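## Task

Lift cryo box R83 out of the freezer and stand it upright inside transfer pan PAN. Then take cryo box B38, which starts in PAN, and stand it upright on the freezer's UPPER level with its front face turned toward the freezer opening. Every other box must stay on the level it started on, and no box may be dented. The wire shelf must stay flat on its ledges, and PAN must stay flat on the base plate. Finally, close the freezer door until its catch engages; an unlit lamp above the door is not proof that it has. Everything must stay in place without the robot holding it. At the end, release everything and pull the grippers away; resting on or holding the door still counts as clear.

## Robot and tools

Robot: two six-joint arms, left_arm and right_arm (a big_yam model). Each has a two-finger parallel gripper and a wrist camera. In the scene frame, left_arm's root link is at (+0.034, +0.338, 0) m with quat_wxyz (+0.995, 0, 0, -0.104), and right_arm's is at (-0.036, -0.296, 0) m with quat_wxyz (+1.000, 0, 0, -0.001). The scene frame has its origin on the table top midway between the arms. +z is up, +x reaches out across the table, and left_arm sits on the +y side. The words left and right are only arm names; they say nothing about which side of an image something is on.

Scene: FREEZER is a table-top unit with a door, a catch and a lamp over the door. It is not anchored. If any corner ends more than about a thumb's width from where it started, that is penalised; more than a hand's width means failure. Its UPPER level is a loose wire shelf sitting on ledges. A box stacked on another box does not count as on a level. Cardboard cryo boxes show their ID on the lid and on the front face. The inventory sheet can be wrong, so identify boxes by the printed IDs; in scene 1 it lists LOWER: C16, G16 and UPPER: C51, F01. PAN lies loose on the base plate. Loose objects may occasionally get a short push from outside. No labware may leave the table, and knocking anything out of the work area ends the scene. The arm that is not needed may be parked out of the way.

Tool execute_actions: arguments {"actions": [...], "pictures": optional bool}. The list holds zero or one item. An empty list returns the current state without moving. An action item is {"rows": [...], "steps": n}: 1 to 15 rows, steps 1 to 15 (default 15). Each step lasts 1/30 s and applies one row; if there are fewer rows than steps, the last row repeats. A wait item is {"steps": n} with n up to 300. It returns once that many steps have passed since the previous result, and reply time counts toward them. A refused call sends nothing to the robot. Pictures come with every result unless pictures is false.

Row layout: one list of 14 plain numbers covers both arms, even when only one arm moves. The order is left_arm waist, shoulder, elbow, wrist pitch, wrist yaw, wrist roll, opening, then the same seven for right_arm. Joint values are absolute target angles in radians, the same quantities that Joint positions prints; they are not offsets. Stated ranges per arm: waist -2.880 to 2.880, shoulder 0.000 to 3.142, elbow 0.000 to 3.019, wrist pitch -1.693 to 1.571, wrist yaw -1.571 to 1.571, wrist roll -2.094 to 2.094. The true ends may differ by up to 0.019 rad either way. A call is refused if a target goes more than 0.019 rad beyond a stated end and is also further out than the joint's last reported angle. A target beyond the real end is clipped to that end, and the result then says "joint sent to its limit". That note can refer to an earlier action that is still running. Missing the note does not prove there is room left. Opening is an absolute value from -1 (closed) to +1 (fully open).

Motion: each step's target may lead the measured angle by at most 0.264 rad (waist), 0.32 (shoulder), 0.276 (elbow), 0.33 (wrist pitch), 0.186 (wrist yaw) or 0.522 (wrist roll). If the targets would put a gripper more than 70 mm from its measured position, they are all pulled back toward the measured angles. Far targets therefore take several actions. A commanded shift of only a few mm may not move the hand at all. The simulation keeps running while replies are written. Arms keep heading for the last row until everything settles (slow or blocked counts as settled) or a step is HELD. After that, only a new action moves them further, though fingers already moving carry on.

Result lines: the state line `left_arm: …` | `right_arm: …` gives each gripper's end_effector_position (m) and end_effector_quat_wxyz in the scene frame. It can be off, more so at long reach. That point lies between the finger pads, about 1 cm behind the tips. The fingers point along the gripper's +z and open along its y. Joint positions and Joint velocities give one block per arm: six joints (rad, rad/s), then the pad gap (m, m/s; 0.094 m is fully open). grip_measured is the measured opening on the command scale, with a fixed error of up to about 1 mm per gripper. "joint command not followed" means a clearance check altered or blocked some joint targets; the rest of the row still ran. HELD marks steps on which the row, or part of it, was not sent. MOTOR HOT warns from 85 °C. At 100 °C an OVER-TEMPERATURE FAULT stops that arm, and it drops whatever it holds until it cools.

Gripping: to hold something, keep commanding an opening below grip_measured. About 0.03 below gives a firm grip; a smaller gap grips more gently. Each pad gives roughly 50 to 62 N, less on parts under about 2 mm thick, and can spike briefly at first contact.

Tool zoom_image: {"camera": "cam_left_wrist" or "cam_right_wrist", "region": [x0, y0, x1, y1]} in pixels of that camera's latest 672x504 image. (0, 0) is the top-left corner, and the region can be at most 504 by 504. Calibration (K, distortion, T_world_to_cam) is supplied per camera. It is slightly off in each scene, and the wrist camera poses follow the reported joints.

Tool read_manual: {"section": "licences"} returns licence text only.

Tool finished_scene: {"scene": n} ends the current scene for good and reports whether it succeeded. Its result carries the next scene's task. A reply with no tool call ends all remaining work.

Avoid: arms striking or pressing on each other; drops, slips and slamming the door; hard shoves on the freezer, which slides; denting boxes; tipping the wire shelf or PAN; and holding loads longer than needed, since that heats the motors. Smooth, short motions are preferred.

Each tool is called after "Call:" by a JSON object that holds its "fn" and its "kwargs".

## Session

Call:
{"fn": "execute_actions", "kwargs": {"actions": []}}

Scene clock: 0.00 s of 12600.00 s.
left_arm: end_effector_position=(+0.5350, +0.3750, +0.2757) grip_measured=+1.000 end_effector_quat_wxyz=(-0.064, +0.725, -0.685, +0.041) | right_arm: end_effector_position=(+0.3671, +0.2762, +0.1392) grip_measured=+1.000 end_effector_quat_wxyz=(+0.068, -0.405, +0.675, +0.613)
Joint positions: left_arm=[ 0.274  1.555  1.578 -1.444 -0.027 -1.561  0.094] | right_arm=[ 0.731  2.046  1.469 -0.118 -1.19   0.261  0.094]
Joint velocities: left_arm=[-0.005 -0.005 -0.012 -0.007 -0.051 -0.022  0.   ] | right_arm=[-0.005  0.005  0.002 -0.012 -0.037 -0.007  0.   ]
camera_calibration (this result's frames):
cam_left_wrist: T_world_to_cam=[[0.989193, 0.0355906, 0.142234, -0.580099], [-0.0486226, -0.835565, 0.547236, 0.193948], [0.138322, -0.548238, -0.824804, 0.480844], [0, 0, 0, 1]] pos_world=[0.516749, 0.446319, 0.372976]
cam_right_wrist: T_world_to_cam=[[0.618694, 0.0808456, -0.781461, -0.141116], [-0.302565, -0.893446, -0.331976, 0.406969], [-0.725032, 0.441835, -0.528309, 0.338392], [0, 0, 0, 1]] pos_world=[0.455787, 0.2255, 0.203603]

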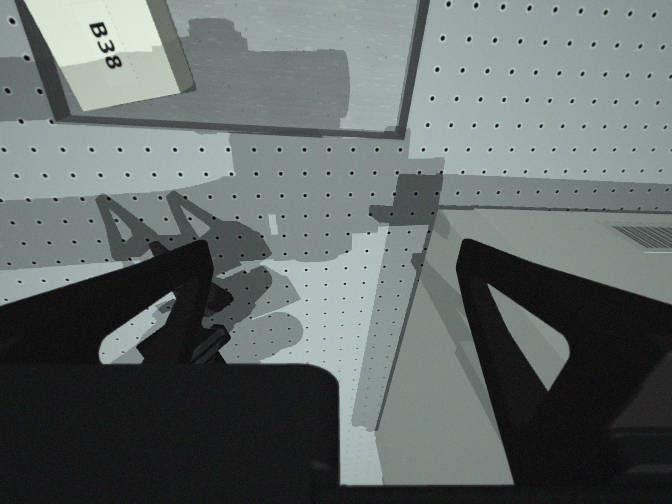

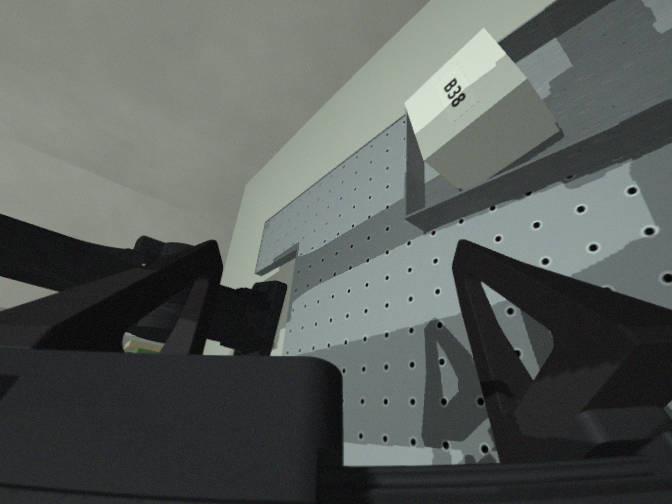

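Call:
{"fn": "execute_actions", "kwargs": {"actions": [{"rows":[[0.35,0.9,1.3,-1.3,0,-1.0,1,0.65,1.6,1.2,-0.118,-1.19,0.2,1]]}], "pictures": false}}

Call:
{"fn": "execute_actions", "kwargs": {"actions": [{"steps":15}], "pictures": false}}

Call:
{"fn": "execute_actions", "kwargs": {"actions": [{"rows":[[0.1,0.5,0.9,-0.5,0,0,1,0.5,0.5,1.0,-0.7,0,0,1]]}], "pictures": false}}

Call:
{"fn": "execute_actions", "kwargs": {"actions": [{"steps":50}]}}

Scene clock: 3.07 s of 12600.00 s.
left_arm: end_effector_position=(+0.3764, +0.3831, +0.4202) grip_measured=+1.000 end_effector_quat_wxyz=(+0.281, -0.543, +0.779, -0.143) | right_arm: end_effector_position=(+0.3262, +0.1764, +0.2791) grip_measured=+1.000 end_effector_quat_wxyz=(+0.166, -0.421, +0.647, +0.614)
Joint positions: left_arm=[ 0.338  0.915  1.304 -1.319 -0.004 -1.086  0.094] | right_arm=[ 0.65   1.613  1.193 -0.116 -1.186  0.225  0.094]
Joint velocities: left_arm=[ 0.015 -1.197  0.007  0.081  0.007  0.447  0.   ] | right_arm=[-0.063 -0.64  -0.002  0.017 -0.037 -0.037  0.   ]
Steps of this call (steps 1 to 77: nothing new was sent; steps 78 to 92: all 15 steps of this action). Readings (joint positions):
78: left_arm=[0.277 1.540 1.554 -1.421 -0.020 -1.512] | right_arm=[0.729 2.036 1.453 -0.117 -1.186 0.259]
79: left_arm=[0.282 1.505 1.496 -1.380 -0.013 -1.447] | right_arm=[0.727 2.010 1.409 -0.116 -1.186 0.256]
81: left_arm=[0.300 1.418 1.387 -1.357 -0.008 -1.350] | right_arm=[0.716 1.941 1.312 -0.116 -1.186 0.252]
85: left_arm=[0.332 1.243 1.308 -1.351 -0.008 -1.235] | right_arm=[0.687 1.816 1.215 -0.116 -1.186 0.247]
92: the state above

Scene clock: 3.57 s of 12600.00 s.
left_arm: end_effector_position=(+0.3733, +0.3832, +0.4202) grip_measured=+1.000 end_effector_quat_wxyz=(+0.287, -0.516, +0.796, -0.134) | right_arm: end_effector_position=(+0.3230, +0.1730, +0.2938) grip_measured=+1.000 end_effector_quat_wxyz=(+0.179, -0.429, +0.638, +0.614)
Joint positions: left_arm=[ 0.34   0.905  1.298 -1.318 -0.004 -1.018  0.094] | right_arm=[ 0.649  1.586  1.192 -0.116 -1.188  0.217  0.094]
Joint velocities: left_arm=[-0.005 -0.005 -0.007  0.012  0.037 -0.022  0.   ] | right_arm=[ 0.005 -0.005  0.002 -0.007 -0.007  0.037  0.   ]
Steps of this call (steps 1 to 15: the robot went on to your last target). Readings (joint positions):
1: left_arm=[0.339 0.879 1.304 -1.318 -0.004 -1.072] | right_arm=[0.649 1.595 1.193 -0.116 -1.187 0.223]
2: left_arm=[0.340 0.854 1.304 -1.318 -0.004 -1.061] | right_arm=[0.649 1.582 1.193 -0.116 -1.187 0.221]
4: left_arm=[0.340 0.834 1.304 -1.318 -0.004 -1.045] | right_arm=[0.649 1.574 1.193 -0.116 -1.188 0.219]
8: left_arm=[0.340 0.866 1.304 -1.318 -0.004 -1.028] | right_arm=[0.649 1.582 1.192 -0.116 -1.188 0.217]
15: the state above

Scene clock: 4.07 s of 12600.00 s.
left_arm: end_effector_position=(+0.3434, +0.3005, +0.4885) grip_measured=+1.000 end_effector_quat_wxyz=(+0.663, +0.014, +0.745, -0.068) | right_arm: end_effector_position=(+0.3051, -0.0333, +0.3631) grip_measured=+1.000 end_effector_quat_wxyz=(+0.391, -0.278, +0.824, +0.302)
Joint positions: left_arm=[ 0.09   0.476  0.884 -0.519  0.002 -0.084  0.094] | right_arm=[ 0.5    0.934  0.979 -0.638 -0.414  0.069  0.094]
Joint velocities: left_arm=[-0.005  0.161 -0.002  0.017  0.051  0.432  0.   ] | right_arm=[-0.015 -1.529  0.012 -0.178  1.209 -0.139  0.   ]
Steps of this call (steps 1 to 15: all 15 steps of this action). Readings (joint positions):
1: left_arm=[0.327 0.886 1.271 -1.272 -0.009 -0.965] | right_arm=[0.645 1.574 1.182 -0.144 -1.141 0.201]
2: left_arm=[0.287 0.841 1.204 -1.171 -0.010 -0.889] | right_arm=[0.639 1.548 1.154 -0.198 -1.085 0.183]
4: left_arm=[0.179 0.706 1.034 -0.984 -0.004 -0.716] | right_arm=[0.608 1.468 1.081 -0.312 -0.979 0.152]
8: left_arm=[0.085 0.482 0.868 -0.650 0.002 -0.344] | right_arm=[0.534 1.284 0.994 -0.525 -0.761 0.108]
15: the state above

Scene clock: 5.73 s of 12600.00 s.
left_arm: end_effector_position=(+0.3503, +0.2997, +0.4828) grip_measured=+1.000 end_effector_quat_wxyz=(+0.658, +0.039, +0.751, -0.045) | right_arm: end_effector_position=(+0.2288, -0.1524, +0.5005) grip_measured=+1.000 end_effector_quat_wxyz=(+0.611, -0.186, +0.752, +0.162)
Joint positions: left_arm=[ 0.09   0.496  0.884 -0.519  0.002 -0.016  0.094] | right_arm=[ 0.5    0.5    0.985 -0.687 -0.005  0.016  0.094]
Joint velocities: left_arm=[-0.005  0.005 -0.007 -0.002 -0.022  0.037  0.   ] | right_arm=[ 0.005 -0.005  0.002  0.017 -0.022  0.051  0.   ]
Steps of this call (steps 1 to 45: the robot went on to your last target; steps 46 to 50: nothing new was sent). Readings (joint positions):
1: left_arm=[0.090 0.482 0.884 -0.519 0.002 -0.070] | right_arm=[0.500 0.882 0.979 -0.643 -0.367 0.066]
2: left_arm=[0.090 0.487 0.884 -0.519 0.002 -0.059] | right_arm=[0.500 0.830 0.979 -0.647 -0.320 0.062]
4: left_arm=[0.090 0.494 0.884 -0.519 0.002 -0.044] | right_arm=[0.500 0.724 0.979 -0.654 -0.222 0.056]
8: left_arm=[0.090 0.496 0.884 -0.519 0.002 -0.027] | right_arm=[0.500 0.524 0.979 -0.674 -0.017 0.036]
50: the state above
All arms were judged still, so your last target was given up. Only a new action makes them travel on or press farther. Fingers that are still opening or closing keep moving.
camera_calibration (this result's frames):
cam_left_wrist: T_world_to_cam=[[-0.115777, -0.993269, -0.00337464, 0.341575], [-0.675096, 0.0811818, -0.733249, 0.571634], [0.728588, -0.0826155, -0.679952, 0.219722], [0, 0, 0, 1]] pos_world=[0.265368, 0.311022, 0.569703]
cam_right_wrist: T_world_to_cam=[[0.481778, -0.875777, -0.0300821, -0.22905], [-0.655969, -0.337671, -0.675043, 0.43934], [0.581029, 0.344954, -0.737165, 0.409329], [0, 0, 0, 1]] pos_world=[0.160713, -0.193443, 0.591426]

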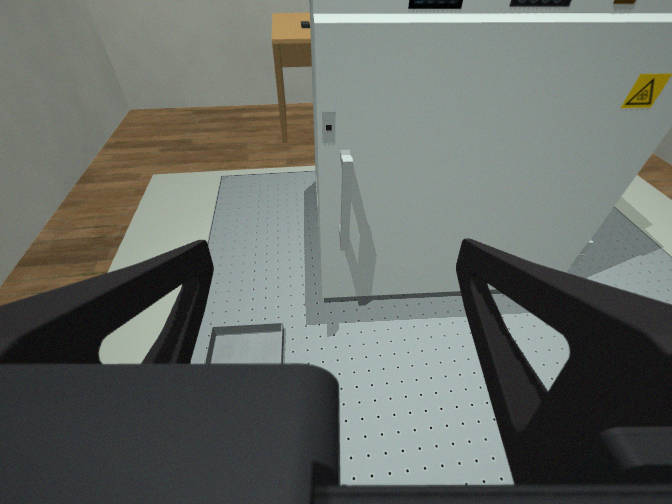

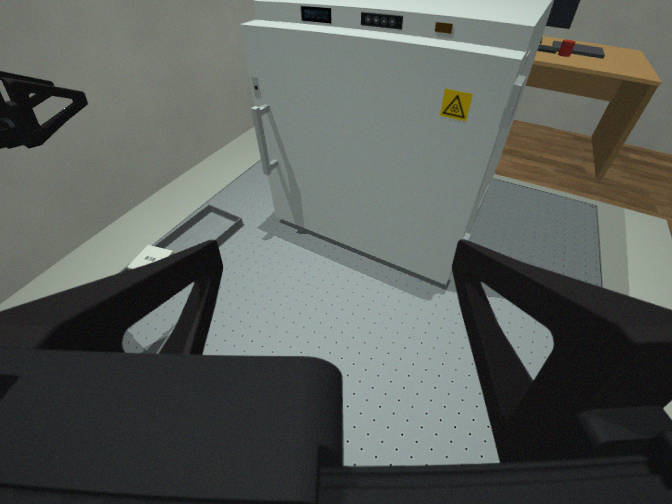

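Call:
{"fn": "execute_actions", "kwargs": {"actions": [{"rows":[[0.3,0.5,0.9,-0.5,0,0,1,0.878,2.14,1.85,0.375,0.915,0,1]]}], "pictures": false}}

Call:
{"fn": "execute_actions", "kwargs": {"actions": [{"steps":70}]}}

Scene clock: 9.73 s of 12600.00 s.
left_arm: end_effector_position=(+0.3511, +0.3698, +0.4828) grip_measured=+1.000 end_effector_quat_wxyz=(+0.659, -0.043, +0.751, +0.029) | right_arm: end_effector_position=(+0.3728, +0.0042, +0.6492) grip_measured=+1.000 end_effector_quat_wxyz=(+0.757, +0.004, +0.643, +0.119)
Joint positions: left_arm=[ 0.309  0.496  0.884 -0.519 -0.001 -0.014  0.094] | right_arm=[ 0.856  1.138  1.403 -0.037  0.69   0.016  0.094]
Joint velocities: left_arm=[-0.005  0.005 -0.002  0.007  0.022  0.007  0.   ] | right_arm=[ 0.161  1.841  1.297  1.814  1.473 -0.022  0.   ]
Steps of this call (steps 1 to 90: nothing new was sent; then 0.50 s passed at rest; steps 91 to 105: all 15 steps of this action). Readings (joint positions):
91: left_arm=[0.107 0.496 0.884 -0.519 0.008 -0.015] | right_arm=[0.509 0.508 0.988 -0.671 0.032 0.016]
92: left_arm=[0.156 0.496 0.884 -0.519 0.008 -0.014] | right_arm=[0.535 0.526 1.000 -0.637 0.076 0.016]
94: left_arm=[0.264 0.496 0.884 -0.519 0.002 -0.014] | right_arm=[0.606 0.592 1.044 -0.562 0.159 0.016]
98: left_arm=[0.313 0.496 0.884 -0.519 -0.001 -0.014] | right_arm=[0.750 0.761 1.151 -0.398 0.329 0.016]
105: the state above

Scene clock: 12.07 s of 12600.00 s.
left_arm: end_effector_position=(+0.3511, +0.3698, +0.4828) grip_measured=+1.000 end_effector_quat_wxyz=(+0.659, -0.043, +0.751, +0.029) | right_arm: end_effector_position=(+0.6027, +0.2466, +0.2495) grip_measured=+1.000 end_effector_quat_wxyz=(+0.698, +0.009, +0.716, -0.021)
Joint positions: left_arm=[ 0.309  0.496  0.884 -0.519 -0.001 -0.014  0.094] | right_arm=[0.871 2.179 1.789 0.35  0.91  0.015 0.094]
Joint velocities: left_arm=[ 0.005  0.005  0.012 -0.007 -0.022 -0.007  0.   ] | right_arm=[-0.015 -0.005 -0.002 -0.007 -0.007 -0.022  0.   ]
Steps of this call (steps 1 to 60: the robot went on to your last target; steps 61 to 70: nothing new was sent). Readings (joint positions):
1: left_arm=[0.309 0.496 0.884 -0.519 -0.001 -0.014] | right_arm=[0.860 1.201 1.450 0.025 0.751 0.015]
2: left_arm=[0.309 0.496 0.884 -0.519 -0.001 -0.014] | right_arm=[0.863 1.267 1.501 0.091 0.808 0.015]
4: left_arm=[0.309 0.496 0.884 -0.519 -0.001 -0.014] | right_arm=[0.865 1.397 1.607 0.198 0.867 0.015]
8: left_arm=[0.309 0.496 0.884 -0.519 -0.001 -0.014] | right_arm=[0.865 1.602 1.726 0.281 0.889 0.015]
70: the state above
All arms were judged still, so your last target was given up. Only a new action makes them travel on or press farther. Fingers that are still opening or closing keep moving.
camera_calibration (this result's frames):
cam_left_wrist: T_world_to_cam=[[0.105508, -0.994402, -0.00566328, 0.335133], [-0.676591, -0.0676113, -0.733249, 0.622008], [0.728761, 0.081195, -0.679937, 0.16431], [0, 0, 0, 1]] pos_world=[0.265744, 0.36197, 0.569705]
cam_right_wrist: T_world_to_cam=[[-0.0354144, -0.999365, 0.00404543, 0.266374], [-0.606666, 0.0182813, -0.794747, 0.562278], [0.794168, -0.0305997, -0.606928, -0.198881], [0, 0, 0, 1]] pos_world=[0.508494, 0.24984, 0.325085]

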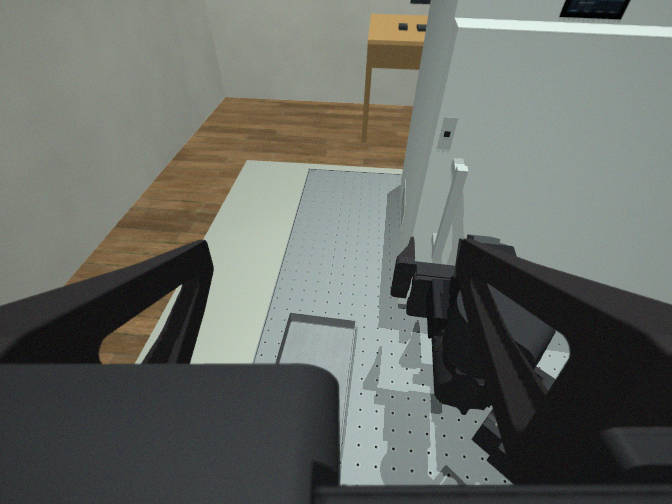

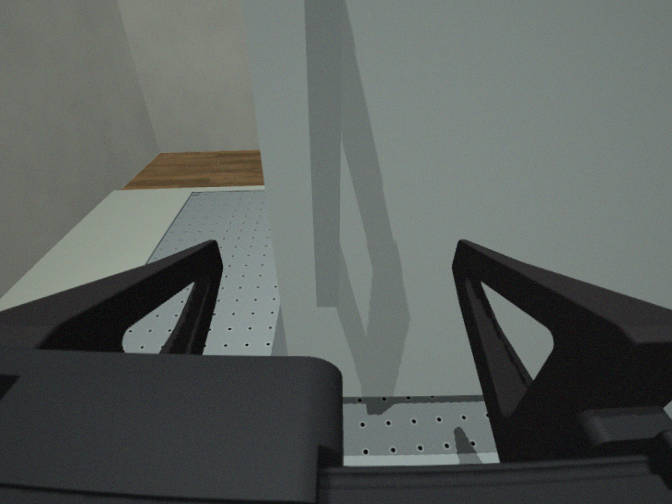

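Call:
{"fn": "execute_actions", "kwargs": {"actions": [{"rows":[[0.3,0.5,0.9,-0.5,0,0,1,0.865,2.185,1.87,0.345,0.905,0,1],[0.3,0.5,0.9,-0.5,0,0,1,0.86,2.193,1.89,0.335,0.9,0,1],[0.3,0.5,0.9,-0.5,0,0,1,0.855,2.2,1.91,0.325,0.895,0,1],[0.3,0.5,0.9,-0.5,0,0,1,0.85,2.208,1.93,0.315,0.89,0,1],[0.3,0.5,0.9,-0.5,0,0,1,0.845,2.216,1.95,0.305,0.885,0,1],[0.3,0.5,0.9,-0.5,0,0,1,0.84,2.224,1.97,0.295,0.88,0,1],[0.3,0.5,0.9,-0.5,0,0,1,0.835,2.232,1.99,0.285,0.875,0,1],[0.3,0.5,0.9,-0.5,0,0,1,0.83,2.24,2.01,0.275,0.87,0,1],[0.3,0.5,0.9,-0.5,0,0,1,0.825,2.25,2.03,0.265,0.862,0,1]]}], "pictures": false}}

Call:
{"fn": "execute_actions", "kwargs": {"actions": [{"rows":[[0.3,0.5,0.9,-0.5,0,0,1,0.825,2.25,2.03,0.265,0.862,0,-0.4]]}]}}

Scene clock: 17.43 s of 12600.00 s.
left_arm: end_effector_position=(+0.3511, +0.3698, +0.4828) grip_measured=+1.000 end_effector_quat_wxyz=(+0.659, -0.043, +0.751, +0.029) | right_arm: end_effector_position=(+0.6458, +0.2468, +0.3063) grip_measured=+1.000 end_effector_quat_wxyz=(+0.716, +0.031, +0.697, +0.001)
Joint positions: left_arm=[ 0.309  0.496  0.884 -0.519 -0.001 -0.014  0.094] | right_arm=[0.827 2.221 1.978 0.283 0.866 0.015 0.094]
Joint velocities: left_arm=[-0.005  0.005 -0.007 -0.007 -0.051  0.066  0.   ] | right_arm=[-0.112 -0.005  0.002 -0.032  0.037  0.007  0.   ]
Steps of this call (steps 1 to 90: nothing new was sent; then 1.87 s passed at rest; steps 91 to 105: all 15 steps of this action). Readings (joint positions):
91: left_arm=[0.309 0.496 0.884 -0.519 -0.001 -0.014] | right_arm=[0.871 2.179 1.790 0.350 0.910 0.015]
92: left_arm=[0.309 0.496 0.884 -0.519 -0.001 -0.014] | right_arm=[0.871 2.180 1.795 0.350 0.908 0.015]
94: left_arm=[0.309 0.496 0.884 -0.519 -0.001 -0.014] | right_arm=[0.869 2.186 1.820 0.340 0.900 0.015]
98: left_arm=[0.309 0.496 0.884 -0.519 -0.001 -0.014] | right_arm=[0.859 2.208 1.908 0.307 0.878 0.015]
105: the state above

Scene clock: 17.93 s of 12600.00 s.
left_arm: end_effector_position=(+0.3511, +0.3698, +0.4828) grip_measured=+1.000 end_effector_quat_wxyz=(+0.659, -0.043, +0.751, +0.029) | right_arm: end_effector_position=(+0.6509, +0.2426, +0.2984) grip_measured=-0.398 end_effector_quat_wxyz=(+0.713, +0.030, +0.700, -0.005)
Joint positions: left_arm=[ 0.309  0.496  0.884 -0.519 -0.001 -0.014  0.094] | right_arm=[0.819 2.229 1.978 0.278 0.866 0.015 0.028]
Joint velocities: left_arm=[-0.005 -0.015  0.007 -0.012  0.051  0.022  0.   ] | right_arm=[-0.005 -0.005  0.012 -0.002 -0.007 -0.022 -0.001]
Steps of this call (steps 1 to 15: all 15 steps of this action). Readings (joint positions):
1: left_arm=[0.309 0.496 0.884 -0.519 -0.001 -0.014] | right_arm=[0.824 2.221 1.978 0.282 0.866 0.015]
2: left_arm=[0.309 0.496 0.884 -0.519 -0.001 -0.014] | right_arm=[0.821 2.223 1.978 0.281 0.866 0.015]
4: left_arm=[0.309 0.496 0.884 -0.519 -0.001 -0.014] | right_arm=[0.819 2.225 1.978 0.279 0.866 0.015]
8: left_arm=[0.309 0.496 0.884 -0.519 -0.001 -0.014] | right_arm=[0.819 2.229 1.978 0.279 0.866 0.015]
15: the state above
camera_calibration (this result's frames):
cam_left_wrist: T_world_to_cam=[[0.105508, -0.994402, -0.00566328, 0.335133], [-0.676591, -0.0676113, -0.733249, 0.622008], [0.728761, 0.081195, -0.679937, 0.16431], [0, 0, 0, 1]] pos_world=[0.265744, 0.36197, 0.569705]
cam_right_wrist: T_world_to_cam=[[-0.041641, -0.99797, -0.0481956, 0.283166], [-0.570271, 0.0633479, -0.81901, 0.603122], [0.8204, -0.00661983, -0.571751, -0.241051], [0, 0, 0, 1]] pos_world=[0.553492, 0.242789, 0.369789]

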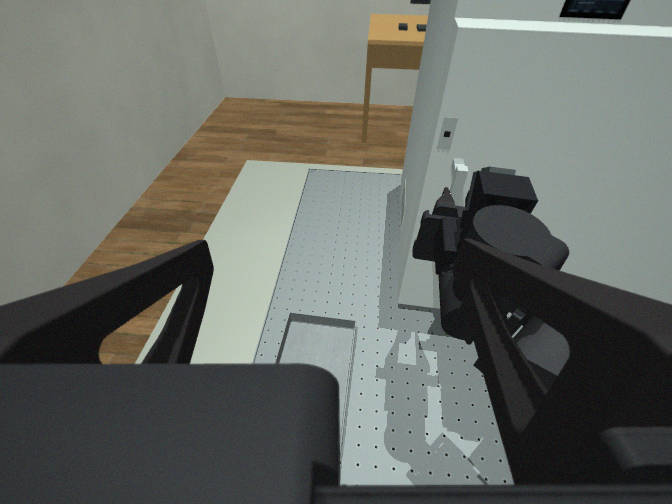

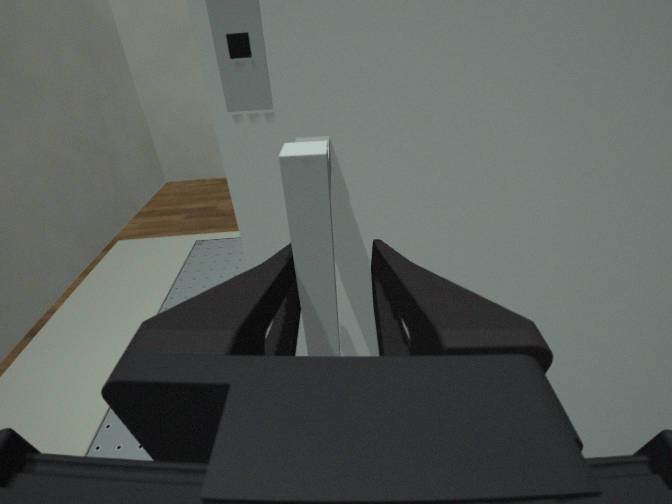

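Call:
{"fn": "execute_actions", "kwargs": {"actions": [{"rows":[[0.3,0.5,0.9,-0.5,0,0,1,0.832,2.25,2.03,0.265,0.87,0,-0.8]],"steps":10}], "pictures": false}}

Call:
{"fn": "execute_actions", "kwargs": {"actions": [{"rows":[[0.3,0.5,0.9,-0.5,0,0,1,0.833,2.23,2.0,0.27,0.865,0,-0.8],[0.3,0.5,0.9,-0.5,0,0,1,0.835,2.218,1.98,0.278,0.858,0,-0.8],[0.3,0.5,0.9,-0.5,0,0,1,0.837,2.207,1.96,0.287,0.851,0,-0.8],[0.3,0.5,0.9,-0.5,0,0,1,0.838,2.195,1.94,0.295,0.844,0,-0.8],[0.3,0.5,0.9,-0.5,0,0,1,0.84,2.184,1.92,0.304,0.837,0,-0.8],[0.3,0.5,0.9,-0.5,0,0,1,0.841,2.172,1.9,0.312,0.83,0,-0.8],[0.3,0.5,0.9,-0.5,0,0,1,0.843,2.161,1.88,0.321,0.822,0,-0.8],[0.3,0.5,0.9,-0.5,0,0,1,0.844,2.15,1.86,0.33,0.815,0,-0.8],[0.3,0.5,0.9,-0.5,0,0,1,0.846,2.138,1.84,0.338,0.808,0,-0.8],[0.3,0.5,0.9,-0.5,0,0,1,0.847,2.127,1.82,0.347,0.801,0,-0.8],[0.3,0.5,0.9,-0.5,0,0,1,0.849,2.115,1.8,0.355,0.794,0,-0.8],[0.3,0.5,0.9,-0.5,0,0,1,0.85,2.104,1.78,0.364,0.787,0,-0.8],[0.3,0.5,0.9,-0.5,0,0,1,0.852,2.092,1.76,0.372,0.78,0,-0.8],[0.3,0.5,0.9,-0.5,0,0,1,0.853,2.081,1.74,0.381,0.772,0,-0.8],[0.3,0.5,0.9,-0.5,0,0,1,0.855,2.07,1.72,0.39,0.765,0,-0.8]]}]}}

Scene clock: 25.00 s of 12600.00 s.
left_arm: end_effector_position=(+0.3511, +0.3698, +0.4828) grip_measured=+1.000 end_effector_quat_wxyz=(+0.659, -0.043, +0.751, +0.029) | right_arm: end_effector_position=(+0.6499, +0.2497, +0.2982) grip_measured=-0.752 end_effector_quat_wxyz=(+0.714, +0.011, +0.700, -0.009)
Joint positions: left_arm=[ 0.309  0.496  0.884 -0.519 -0.001 -0.014  0.094] | right_arm=[ 0.824  2.235  1.987  0.276  0.848 -0.018  0.012]
Joint velocities: left_arm=[-0.005  0.005  0.002  0.012 -0.022  0.022  0.   ] | right_arm=[-0.005 -0.005  0.002  0.032 -0.037  0.007  0.001]
Steps of this call (steps 1 to 15: the robot went on to your last target; steps 16 to 90: nothing new was sent; then 3.73 s passed at rest; steps 91 to 100: all 10 steps of this action). Readings (joint positions):
91: left_arm=[0.309 0.496 0.884 -0.519 -0.001 -0.014] | right_arm=[0.820 2.229 1.978 0.278 0.858 0.014]
92: left_arm=[0.309 0.496 0.884 -0.519 -0.001 -0.014] | right_arm=[0.822 2.232 1.983 0.278 0.843 0.011]
94: left_arm=[0.309 0.496 0.884 -0.519 -0.001 -0.014] | right_arm=[0.824 2.235 1.987 0.276 0.848 -0.014]
98: left_arm=[0.309 0.496 0.884 -0.519 -0.001 -0.014] | right_arm=[0.824 2.235 1.987 0.276 0.848 -0.018]
100: the state above

Scene clock: 25.50 s of 12600.00 s.
left_arm: end_effector_position=(+0.3511, +0.3698, +0.4828) grip_measured=+1.000 end_effector_quat_wxyz=(+0.659, -0.043, +0.751, +0.029) | right_arm: end_effector_position=(+0.6055, +0.2444, +0.2961) grip_measured=-0.752 end_effector_quat_wxyz=(+0.711, -0.028, +0.703, +0.023)
Joint positions: left_arm=[ 0.309  0.496  0.884 -0.519 -0.001 -0.014  0.094] | right_arm=[ 0.848  2.105  1.762  0.359  0.773 -0.018  0.012]
Joint velocities: left_arm=[ 0.005 -0.005  0.012 -0.002 -0.037 -0.037  0.   ] | right_arm=[ 0.044 -0.327 -0.52   0.286 -0.286 -0.007  0.   ]
Steps of this call (steps 1 to 15: all 15 steps of this action). Readings (joint positions):
1: left_arm=[0.309 0.496 0.884 -0.519 -0.001 -0.014] | right_arm=[0.824 2.235 1.987 0.276 0.848 -0.018]
2: left_arm=[0.309 0.496 0.884 -0.519 -0.001 -0.014] | right_arm=[0.824 2.235 1.987 0.276 0.848 -0.018]
4: left_arm=[0.309 0.496 0.884 -0.519 -0.001 -0.014] | right_arm=[0.823 2.232 1.980 0.277 0.840 -0.019]
8: left_arm=[0.309 0.496 0.884 -0.519 -0.001 -0.014] | right_arm=[0.822 2.204 1.928 0.302 0.797 -0.019]
15: the state above
camera_calibration (this result's frames):
cam_left_wrist: T_world_to_cam=[[0.105508, -0.994402, -0.00566328, 0.335133], [-0.676591, -0.0676113, -0.733249, 0.622008], [0.728761, 0.081195, -0.679937, 0.16431], [0, 0, 0, 1]] pos_world=[0.265744, 0.36197, 0.569705]
cam_right_wrist: T_world_to_cam=[[0.0784639, -0.996904, -0.00509518, 0.19724], [-0.576632, -0.0412149, -0.815964, 0.603743], [0.813228, 0.0669618, -0.57808, -0.216863], [0, 0, 0, 1]] pos_world=[0.50902, 0.236034, 0.368274]

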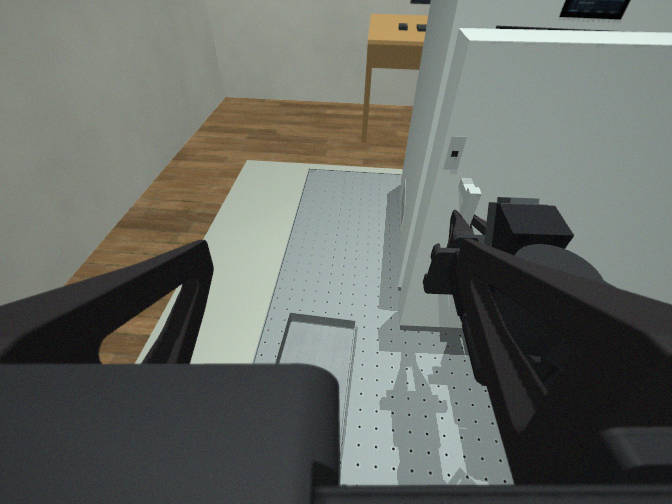

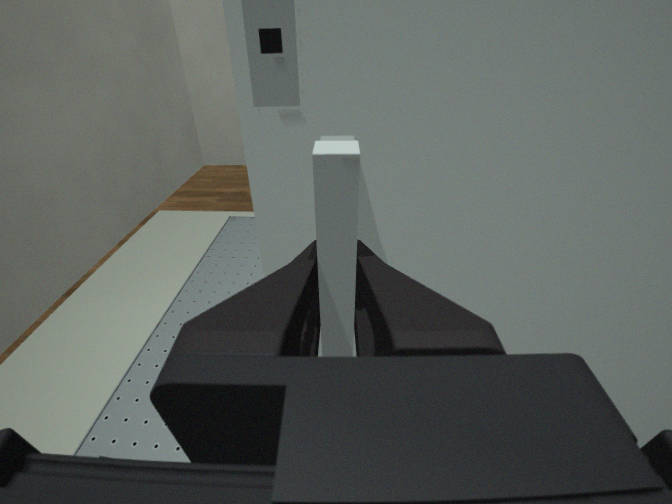

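Call:
{"fn": "execute_actions", "kwargs": {"actions": [{"rows":[[0.3,0.5,0.9,-0.5,0,0,1,0.858,2.045,1.68,0.405,0.745,0,-0.8],[0.3,0.5,0.9,-0.5,0,0,1,0.861,2.02,1.64,0.42,0.725,0,-0.8],[0.3,0.5,0.9,-0.5,0,0,1,0.864,1.995,1.6,0.435,0.705,0,-0.8],[0.3,0.5,0.9,-0.5,0,0,1,0.867,1.97,1.56,0.45,0.685,0,-0.8],[0.3,0.5,0.9,-0.5,0,0,1,0.87,1.94,1.51,0.465,0.66,0,-0.8],[0.3,0.5,0.9,-0.5,0,0,1,0.874,1.91,1.46,0.48,0.638,0,-0.8],[0.3,0.5,0.9,-0.5,0,0,1,0.877,1.88,1.41,0.495,0.615,0,-0.8],[0.3,0.5,0.9,-0.5,0,0,1,0.88,1.85,1.365,0.508,0.59,0,-0.8],[0.3,0.5,0.9,-0.5,0,0,1,0.883,1.814,1.317,0.52,0.562,0,-0.8],[0.3,0.5,0.9,-0.5,0,0,1,0.886,1.78,1.27,0.532,0.534,0,-0.8],[0.3,0.5,0.9,-0.5,0,0,1,0.889,1.745,1.223,0.544,0.505,0,-0.8],[0.3,0.5,0.9,-0.5,0,0,1,0.891,1.71,1.176,0.556,0.477,0,-0.8],[0.3,0.5,0.9,-0.5,0,0,1,0.891,1.676,1.13,0.568,0.448,0,-0.8],[0.3,0.5,0.9,-0.5,0,0,1,0.891,1.653,1.098,0.576,0.43,0,-0.8],[0.3,0.5,0.9,-0.5,0,0,1,0.891,1.63,1.066,0.584,0.41,0,-0.8]]}], "pictures": false}}

Call:
{"fn": "execute_actions", "kwargs": {"actions": [{"rows":[[0.3,0.5,0.9,-0.5,0,0,1,0.889,1.6,1.03,0.59,0.382,0,-0.8],[0.3,0.5,0.9,-0.5,0,0,1,0.887,1.57,0.995,0.596,0.355,0,-0.8],[0.3,0.5,0.9,-0.5,0,0,1,0.885,1.54,0.96,0.601,0.328,0,-0.8],[0.3,0.5,0.9,-0.5,0,0,1,0.882,1.51,0.925,0.606,0.302,0,-0.8],[0.3,0.5,0.9,-0.5,0,0,1,0.879,1.48,0.89,0.61,0.273,0,-0.8],[0.3,0.5,0.9,-0.5,0,0,1,0.875,1.45,0.857,0.614,0.244,0,-0.8],[0.3,0.5,0.9,-0.5,0,0,1,0.87,1.42,0.824,0.617,0.215,0,-0.8],[0.3,0.5,0.9,-0.5,0,0,1,0.865,1.39,0.791,0.618,0.185,0,-0.8],[0.3,0.5,0.9,-0.5,0,0,1,0.857,1.357,0.76,0.616,0.151,0,-0.8],[0.3,0.5,0.9,-0.5,0,0,1,0.847,1.324,0.73,0.613,0.116,0,-0.8],[0.3,0.5,0.9,-0.5,0,0,1,0.836,1.29,0.7,0.609,0.08,0,-0.8],[0.3,0.5,0.9,-0.5,0,0,1,0.823,1.257,0.672,0.604,0.043,0,-0.8],[0.3,0.5,0.9,-0.5,0,0,1,0.809,1.223,0.645,0.598,0.004,0,-0.8],[0.3,0.5,0.9,-0.5,0,0,1,0.793,1.189,0.618,0.591,-0.036,0,-0.8],[0.3,0.5,0.9,-0.5,0,0,1,0.776,1.155,0.592,0.583,-0.079,0,-0.8]]}], "pictures": false}}

Call:
{"fn": "execute_actions", "kwargs": {"actions": [{"rows":[[0.3,0.5,0.9,-0.5,0,0,1,0.757,1.121,0.568,0.573,-0.123,0,-0.8],[0.3,0.5,0.9,-0.5,0,0,1,0.73,1.08,0.542,0.558,-0.178,0,-0.8],[0.3,0.5,0.9,-0.5,0,0,1,0.701,1.04,0.518,0.542,-0.236,0,-0.8],[0.3,0.5,0.9,-0.5,0,0,1,0.669,1.0,0.496,0.525,-0.297,0,-0.8],[0.3,0.5,0.9,-0.5,0,0,1,0.633,0.96,0.476,0.506,-0.361,0,-0.8],[0.3,0.5,0.9,-0.5,0,0,1,0.594,0.922,0.457,0.487,-0.429,0,-0.8],[0.3,0.5,0.9,-0.5,0,0,1,0.551,0.886,0.44,0.467,-0.501,0,-0.8],[0.3,0.5,0.9,-0.5,0,0,1,0.504,0.85,0.425,0.445,-0.576,0,-0.8],[0.3,0.5,0.9,-0.5,0,0,1,0.468,0.83,0.417,0.434,-0.632,0,-0.8],[0.3,0.5,0.9,-0.5,0,0,1,0.43,0.812,0.41,0.423,-0.69,0,-0.8],[0.3,0.5,0.9,-0.5,0,0,1,0.39,0.797,0.404,0.414,-0.75,0,-0.8],[0.3,0.5,0.9,-0.5,0,0,1,0.35,0.783,0.399,0.406,-0.81,0,-0.8],[0.3,0.5,0.9,-0.5,0,0,1,0.307,0.771,0.395,0.398,-0.873,0,-0.8],[0.3,0.5,0.9,-0.5,0,0,1,0.263,0.761,0.392,0.391,-0.937,0,-0.8],[0.3,0.5,0.9,-0.5,0,0,1,0.219,0.753,0.39,0.385,-1.0,0,-0.8]]}], "pictures": false}}

Call:
{"fn": "execute_actions", "kwargs": {"actions": [{"rows":[[0.27,0.5,0.9,-0.47,0,0,1,0.175,0.748,0.388,0.381,-1.065,0,-0.8],[0.24,0.5,0.9,-0.45,0,0,1,0.13,0.745,0.388,0.378,-1.13,0,-0.8],[0.21,0.5,0.9,-0.43,0,0,1,0.085,0.744,0.388,0.376,-1.195,0,-0.8],[0.18,0.5,0.9,-0.41,0,0,1,0.04,0.748,0.39,0.378,-1.255,0,-0.8],[0.15,0.5,0.9,-0.39,0,0,1,-0.005,0.756,0.394,0.382,-1.32,0,-0.8],[0.12,0.5,0.9,-0.37,0,0,1,-0.046,0.768,0.399,0.388,-1.385,0,-0.8],[0.09,0.5,0.9,-0.35,0,0,1,-0.086,0.782,0.405,0.396,-1.445,0,-0.8],[0.06,0.5,0.9,-0.33,0,0,1,-0.12,0.797,0.412,0.405,-1.5,0,-0.8],[0.03,0.5,0.9,-0.31,0,0,1,-0.145,0.81,0.418,0.412,-1.54,0,-0.8],[0.0,0.5,0.9,-0.3,0,0,1,-0.145,0.81,0.418,0.412,-1.54,0,-0.8]]}]}}

Scene clock: 41.50 s of 12600.00 s.
left_arm: end_effector_position=(+0.3511, +0.3698, +0.4828) grip_measured=+1.000 end_effector_quat_wxyz=(+0.659, -0.043, +0.751, +0.029) | right_arm: end_effector_position=(+0.4556, +0.1912, +0.2940) grip_measured=-0.753 end_effector_quat_wxyz=(+0.688, -0.163, +0.690, +0.155)
Joint positions: left_arm=[ 0.309  0.496  0.884 -0.519 -0.001 -0.014  0.094] | right_arm=[ 0.89   1.69   1.13   0.553  0.434 -0.007  0.012]
Joint velocities: left_arm=[-0.005 -0.015  0.002 -0.002 -0.037 -0.066  0.   ] | right_arm=[ 0.034 -0.884 -1.111  0.295 -0.652 -0.022  0.   ]
Steps of this call (steps 1 to 30: the robot went on to your last target; steps 31 to 465: nothing new was sent; steps 466 to 480: all 15 steps of this action). Readings (joint positions):
466: left_arm=[0.309 0.496 0.884 -0.519 -0.001 -0.014] | right_arm=[0.853 2.083 1.722 0.379 0.759 -0.018]
467: left_arm=[0.309 0.496 0.884 -0.519 -0.001 -0.014] | right_arm=[0.851 2.075 1.707 0.389 0.742 -0.018]
469: left_arm=[0.309 0.496 0.884 -0.519 -0.001 -0.014] | right_arm=[0.852 2.041 1.648 0.414 0.698 -0.018]
473: left_arm=[0.309 0.496 0.884 -0.519 -0.001 -0.014] | right_arm=[0.870 1.924 1.465 0.471 0.616 -0.016]
480: the state above

Scene clock: 42.00 s of 12600.00 s.
left_arm: end_effector_position=(+0.3511, +0.3698, +0.4828) grip_measured=+1.000 end_effector_quat_wxyz=(+0.659, -0.043, +0.751, +0.029) | right_arm: end_effector_position=(+0.3278, +0.0798, +0.2930) grip_measured=-0.753 end_effector_quat_wxyz=(+0.648, -0.284, +0.649, +0.281)
Joint positions: left_arm=[ 0.309  0.496  0.884 -0.519 -0.001 -0.014  0.094] | right_arm=[ 0.797  1.238  0.635  0.601 -0.029 -0.003  0.012]
Joint velocities: left_arm=[-0.024 -0.005  0.002  0.007 -0.081 -0.007  0.   ] | right_arm=[-0.513 -0.972 -0.769 -0.022 -1.121 -0.066 -0.001]
Steps of this call (steps 1 to 15: all 15 steps of this action). Readings (joint positions):
1: left_arm=[0.309 0.496 0.884 -0.519 -0.001 -0.014] | right_arm=[0.890 1.661 1.092 0.562 0.411 -0.006]
2: left_arm=[0.309 0.496 0.884 -0.519 -0.001 -0.014] | right_arm=[0.890 1.633 1.056 0.569 0.386 -0.006]
4: left_arm=[0.309 0.496 0.884 -0.519 -0.001 -0.014] | right_arm=[0.887 1.579 0.988 0.582 0.335 -0.006]
8: left_arm=[0.309 0.496 0.884 -0.519 -0.001 -0.014] | right_arm=[0.871 1.463 0.853 0.599 0.222 -0.005]
15: the state above

Scene clock: 42.50 s of 12600.00 s.
left_arm: end_effector_position=(+0.3511, +0.3698, +0.4828) grip_measured=+1.000 end_effector_quat_wxyz=(+0.659, -0.043, +0.751, +0.029) | right_arm: end_effector_position=(+0.2518, -0.0757, +0.2940) grip_measured=-0.753 end_effector_quat_wxyz=(+0.583, -0.393, +0.591, +0.397)
Joint positions: left_arm=[ 0.309  0.496  0.884 -0.519 -0.001 -0.014  0.094] | right_arm=[ 0.274  0.801  0.387  0.404 -0.914  0.002  0.012]
Joint velocities: left_arm=[-0.015 -0.015 -0.012  0.012 -0.022 -0.051  0.   ] | right_arm=[-1.206 -0.171 -0.012 -0.203 -1.81   0.007  0.001]
Steps of this call (steps 1 to 15: all 15 steps of this action). Readings (joint positions):
1: left_arm=[0.309 0.496 0.884 -0.519 -0.001 -0.014] | right_arm=[0.780 1.205 0.607 0.597 -0.071 -0.003]
2: left_arm=[0.309 0.496 0.884 -0.519 -0.001 -0.014] | right_arm=[0.760 1.172 0.582 0.589 -0.117 -0.003]
4: left_arm=[0.309 0.496 0.884 -0.519 -0.001 -0.014] | right_arm=[0.709 1.100 0.533 0.564 -0.226 -0.002]
8: left_arm=[0.309 0.496 0.884 -0.519 -0.001 -0.014] | right_arm=[0.563 0.947 0.448 0.492 -0.484 0.000]
15: the state above

Scene clock: 43.00 s of 12600.00 s.
left_arm: end_effector_position=(+0.3471, +0.2708, +0.5304) grip_measured=+1.000 end_effector_quat_wxyz=(+0.725, +0.067, +0.681, -0.082) | right_arm: end_effector_position=(+0.2379, -0.1694, +0.2945) grip_measured=-0.751 end_effector_quat_wxyz=(+0.550, -0.431, +0.562, +0.443)
Joint positions: left_arm=[-0.002  0.496  0.884 -0.325 -0.001 -0.014  0.094] | right_arm=[-0.166  0.823  0.398  0.396 -1.5   -0.005  0.012]
Joint velocities: left_arm=[-0.005 -0.015 -0.012  0.017  0.007  0.037  0.   ] | right_arm=[ 0.034 -0.005  0.007 -0.007 -0.022  0.037  0.001]
Steps of this call (steps 1 to 15: all 15 steps of this action). Readings (joint positions):
1: left_arm=[0.307 0.496 0.884 -0.515 -0.001 -0.014] | right_arm=[0.233 0.796 0.386 0.398 -0.976 0.002]
2: left_arm=[0.297 0.496 0.884 -0.505 -0.001 -0.014] | right_arm=[0.191 0.792 0.385 0.393 -1.038 0.002]
4: left_arm=[0.253 0.496 0.884 -0.473 -0.001 -0.014] | right_arm=[0.103 0.790 0.385 0.388 -1.162 0.002]
8: left_arm=[0.121 0.496 0.884 -0.394 -0.001 -0.014] | right_arm=[-0.076 0.797 0.387 0.388 -1.384 0.001]
15: the state above
camera_calibration (this result's frames):
cam_left_wrist: T_world_to_cam=[[-0.203532, -0.979058, -0.0045372, 0.339861], [-0.513897, 0.110774, -0.85067, 0.60507], [0.833358, -0.170807, -0.52568, 0.15775], [0, 0, 0, 1]] pos_world=[0.248654, 0.292663, 0.599183]
cam_right_wrist: T_world_to_cam=[[0.972422, -0.230412, -0.0361291, -0.26021], [-0.164112, -0.565925, -0.807958, 0.184009], [0.165717, 0.791606, -0.588132, 0.388609], [0, 0, 0, 1]] pos_world=[0.218833, -0.263445, 0.367824]

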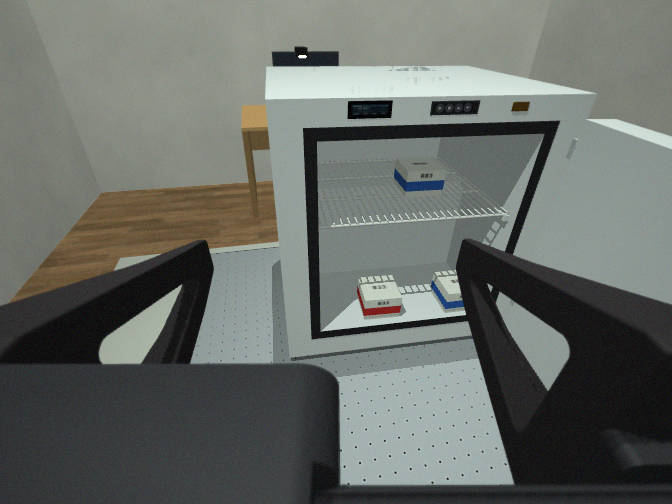

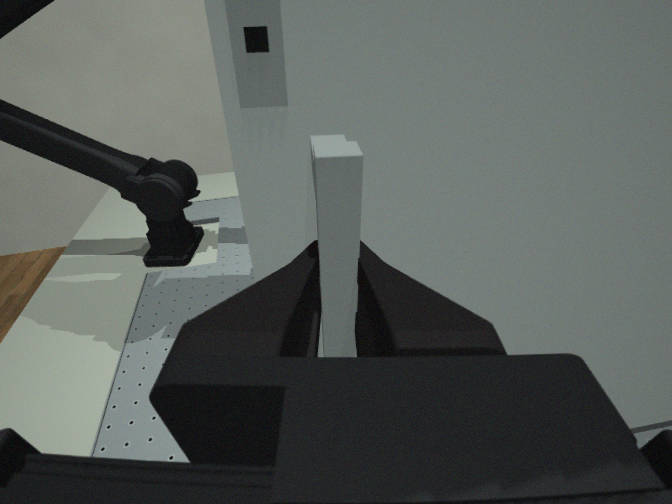

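Call:
{"fn": "zoom_image", "kwargs": {"camera": "cam_left_wrist", "region": [300, 130, 540, 340]}}

Region (300, 130, 540, 340) of cam_left_wrist's 672x504 image, scaled by 2.100, with more detail than that image has; it fills the top 441 rows of this view, and the rest is white.

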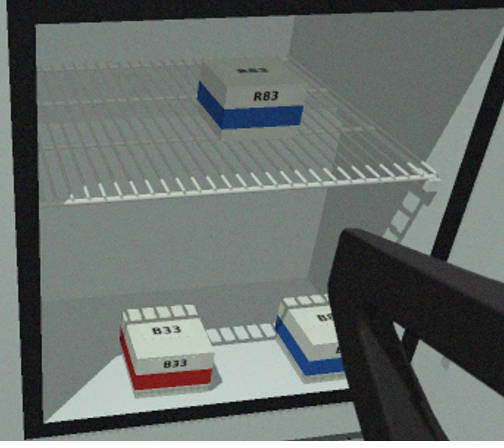

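Call:
{"fn": "execute_actions", "kwargs": {"actions": [{"rows":[[-0.475,1.555,1.335,0.30,-0.65,0.02,1,-0.166,0.823,0.41,0.4,-1.5,0,-0.65]]}], "pictures": false}}

Call:
{"fn": "execute_actions", "kwargs": {"actions": [{"steps":45}]}}

Scene clock: 50.17 s of 12600.00 s.
left_arm: end_effector_position=(+0.5013, +0.1056, +0.5987) grip_measured=+1.000 end_effector_quat_wxyz=(+0.785, -0.051, +0.612, -0.082) | right_arm: end_effector_position=(+0.2383, -0.1691, +0.2941) grip_measured=-0.652 end_effector_quat_wxyz=(+0.551, -0.430, +0.562, +0.442)
Joint positions: left_arm=[-0.441  1.142  1.225  0.22  -0.608 -0.011  0.094] | right_arm=[-0.164  0.823  0.398  0.396 -1.497 -0.005  0.016]
Joint velocities: left_arm=[-0.23   1.47   0.413  0.379 -0.271  0.007  0.   ] | right_arm=[-0.005  0.005 -0.017 -0.037  0.022  0.022  0.001]
Steps of this call (steps 1 to 15: the robot went on to your last target; steps 16 to 200: nothing new was sent; steps 201 to 215: all 15 steps of this action). Readings (joint positions):
201: left_arm=[-0.013 0.504 0.885 -0.306 -0.040 -0.014] | right_arm=[-0.164 0.823 0.399 0.396 -1.497 -0.005]
202: left_arm=[-0.041 0.524 0.895 -0.266 -0.086 -0.014] | right_arm=[-0.164 0.823 0.398 0.396 -1.497 -0.005]
204: left_arm=[-0.117 0.594 0.934 -0.182 -0.173 -0.014] | right_arm=[-0.164 0.823 0.398 0.396 -1.497 -0.005]
208: left_arm=[-0.278 0.771 1.030 -0.006 -0.351 -0.014] | right_arm=[-0.164 0.823 0.398 0.396 -1.497 -0.005]
215: the state above

Scene clock: 51.67 s of 12600.00 s.
left_arm: end_effector_position=(+0.6194, +0.0004, +0.3838) grip_measured=+1.000 end_effector_quat_wxyz=(+0.698, +0.019, +0.716, -0.002) | right_arm: end_effector_position=(+0.2383, -0.1691, +0.2941) grip_measured=-0.652 end_effector_quat_wxyz=(+0.551, -0.430, +0.562, +0.442)
Joint positions: left_arm=[-0.468  1.58   1.267  0.28  -0.646  0.004  0.094] | right_arm=[-0.164  0.823  0.398  0.396 -1.497 -0.005  0.016]
Joint velocities: left_arm=[-0.005 -0.005  0.002 -0.002 -0.022 -0.007  0.   ] | right_arm=[-0.024 -0.005 -0.002 -0.037  0.007 -0.11   0.001]
Steps of this call (steps 1 to 45: the robot went on to your last target). Readings (joint positions):
1: left_arm=[-0.447 1.190 1.235 0.231 -0.615 -0.011] | right_arm=[-0.164 0.823 0.398 0.396 -1.497 -0.005]
2: left_arm=[-0.452 1.236 1.239 0.238 -0.621 -0.011] | right_arm=[-0.164 0.823 0.398 0.396 -1.497 -0.005]
4: left_arm=[-0.455 1.326 1.240 0.246 -0.629 -0.011] | right_arm=[-0.164 0.823 0.398 0.396 -1.497 -0.005]
8: left_arm=[-0.461 1.519 1.255 0.268 -0.643 -0.004] | right_arm=[-0.164 0.823 0.398 0.396 -1.497 -0.005]
45: the state above
All arms were judged still, so your last target was given up. Only a new action makes them travel on or press farther. Fingers that are still opening or closing keep moving.
camera_calibration (this result's frames):
cam_left_wrist: T_world_to_cam=[[-0.0260669, -0.998716, -0.043445, 0.0349131], [-0.598895, 0.0503991, -0.79924, 0.683154], [0.800403, 0.00518525, -0.599439, -0.143817], [0, 0, 0, 1]] pos_world=[0.525159, 0.00118363, 0.461312]
cam_right_wrist: T_world_to_cam=[[0.972042, -0.231893, -0.0368833, -0.260463], [-0.165599, -0.565663, -0.807838, 0.184308], [0.166468, 0.79136, -0.588249, 0.387929], [0, 0, 0, 1]] pos_world=[0.219125, -0.263135, 0.367484]

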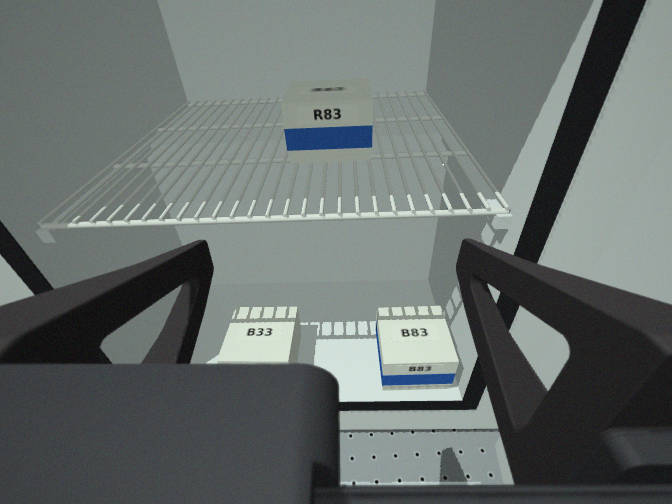

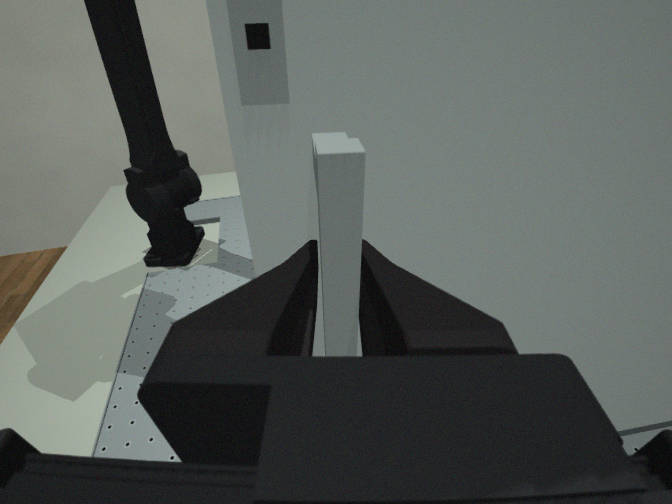

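Call:
{"fn": "execute_actions", "kwargs": {"actions": [{"rows":[[-0.475,1.63,1.335,0.75,-0.65,0.25,1,-0.166,0.823,0.41,0.4,-1.5,0,-0.65]]}], "pictures": false}}

Call:
{"fn": "execute_actions", "kwargs": {"actions": [{"steps":25}]}}

Scene clock: 54.90 s of 12600.00 s.
left_arm: end_effector_position=(+0.6162, +0.0032, +0.4554) grip_measured=+1.000 end_effector_quat_wxyz=(+0.806, -0.006, +0.592, -0.002) | right_arm: end_effector_position=(+0.2383, -0.1691, +0.2941) grip_measured=-0.652 end_effector_quat_wxyz=(+0.551, -0.430, +0.562, +0.442)
Joint positions: left_arm=[-0.468  1.619  1.275  0.729 -0.647  0.226  0.094] | right_arm=[-0.164  0.823  0.398  0.396 -1.497 -0.005  0.016]
Joint velocities: left_arm=[-0.015 -0.005 -0.007 -0.017  0.051  0.037  0.   ] | right_arm=[-0.015 -0.015  0.007 -0.017 -0.037  0.051  0.001]
Steps of this call (steps 1 to 82: nothing new was sent; steps 83 to 97: all 15 steps of this action). Readings (joint positions):
83: left_arm=[-0.468 1.583 1.267 0.330 -0.647 0.038] | right_arm=[-0.164 0.823 0.398 0.396 -1.497 -0.005]
84: left_arm=[-0.468 1.596 1.267 0.432 -0.647 0.078] | right_arm=[-0.164 0.823 0.398 0.396 -1.497 -0.005]
86: left_arm=[-0.468 1.617 1.274 0.614 -0.647 0.134] | right_arm=[-0.164 0.823 0.398 0.396 -1.497 -0.005]
90: left_arm=[-0.468 1.619 1.275 0.720 -0.647 0.193] | right_arm=[-0.164 0.823 0.398 0.396 -1.497 -0.005]
97: the state above

Scene clock: 55.73 s of 12600.00 s.
left_arm: end_effector_position=(+0.6162, +0.0032, +0.4554) grip_measured=+1.000 end_effector_quat_wxyz=(+0.806, -0.004, +0.592, +0.001) | right_arm: end_effector_position=(+0.2383, -0.1691, +0.2941) grip_measured=-0.652 end_effector_quat_wxyz=(+0.551, -0.430, +0.562, +0.442)
Joint positions: left_arm=[-0.468  1.619  1.275  0.729 -0.647  0.234  0.094] | right_arm=[-0.164  0.823  0.398  0.396 -1.497 -0.005  0.016]
Joint velocities: left_arm=[-0.015  0.005 -0.017  0.002 -0.022  0.007  0.   ] | right_arm=[-0.015 -0.005 -0.027 -0.012  0.095 -0.022 -0.001]
Steps of this call (steps 1 to 15: the robot went on to your last target; steps 16 to 25: nothing new was sent). Readings (joint positions):
1: left_arm=[-0.468 1.619 1.275 0.729 -0.647 0.227] | right_arm=[-0.164 0.823 0.398 0.396 -1.497 -0.005]
2: left_arm=[-0.468 1.619 1.275 0.729 -0.647 0.229] | right_arm=[-0.164 0.823 0.398 0.396 -1.497 -0.005]
4: left_arm=[-0.468 1.619 1.275 0.729 -0.647 0.231] | right_arm=[-0.164 0.823 0.398 0.396 -1.497 -0.005]
8: left_arm=[-0.468 1.619 1.275 0.729 -0.647 0.232] | right_arm=[-0.164 0.823 0.398 0.396 -1.497 -0.005]
25: the state above
All arms were judged still, so your last target was given up. Only a new action makes them travel on or press farther. Fingers that are still opening or closing keep moving.
camera_calibration (this result's frames):
cam_left_wrist: T_world_to_cam=[[0.0166735, -0.999788, -0.0120549, 0.0000968327], [-0.308551, 0.00632321, -0.951187, 0.628714], [0.951062, 0.0195792, -0.30838, -0.323766], [0, 0, 0, 1]] pos_world=[0.50191, 0.00246039, 0.498183]
cam_right_wrist: T_world_to_cam=[[0.972042, -0.231893, -0.0368833, -0.260463], [-0.165599, -0.565663, -0.807838, 0.184308], [0.166468, 0.79136, -0.588249, 0.387929], [0, 0, 0, 1]] pos_world=[0.219125, -0.263135, 0.367484]

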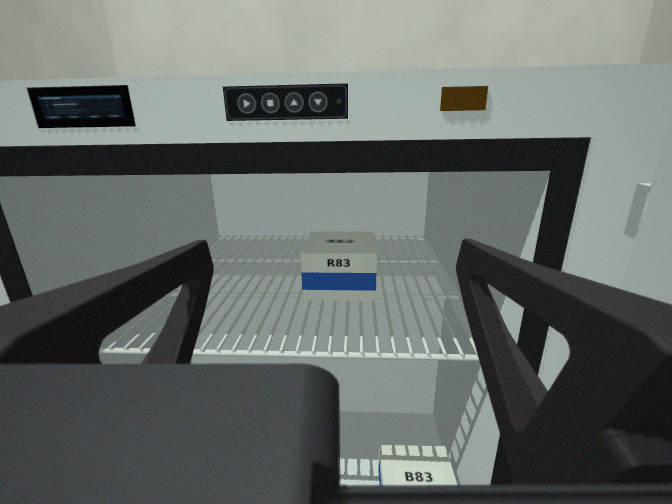

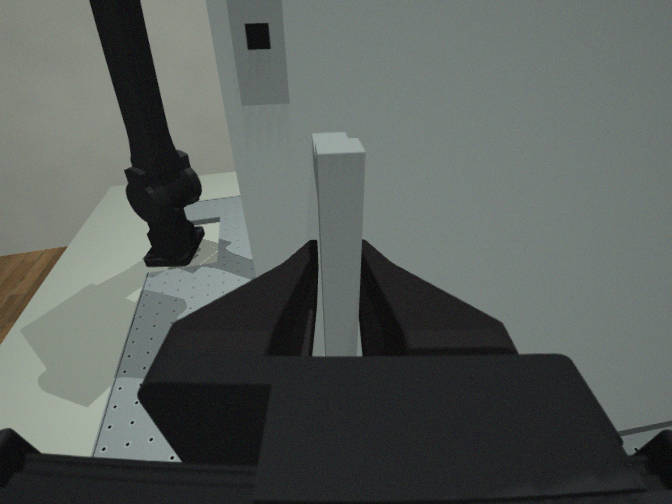

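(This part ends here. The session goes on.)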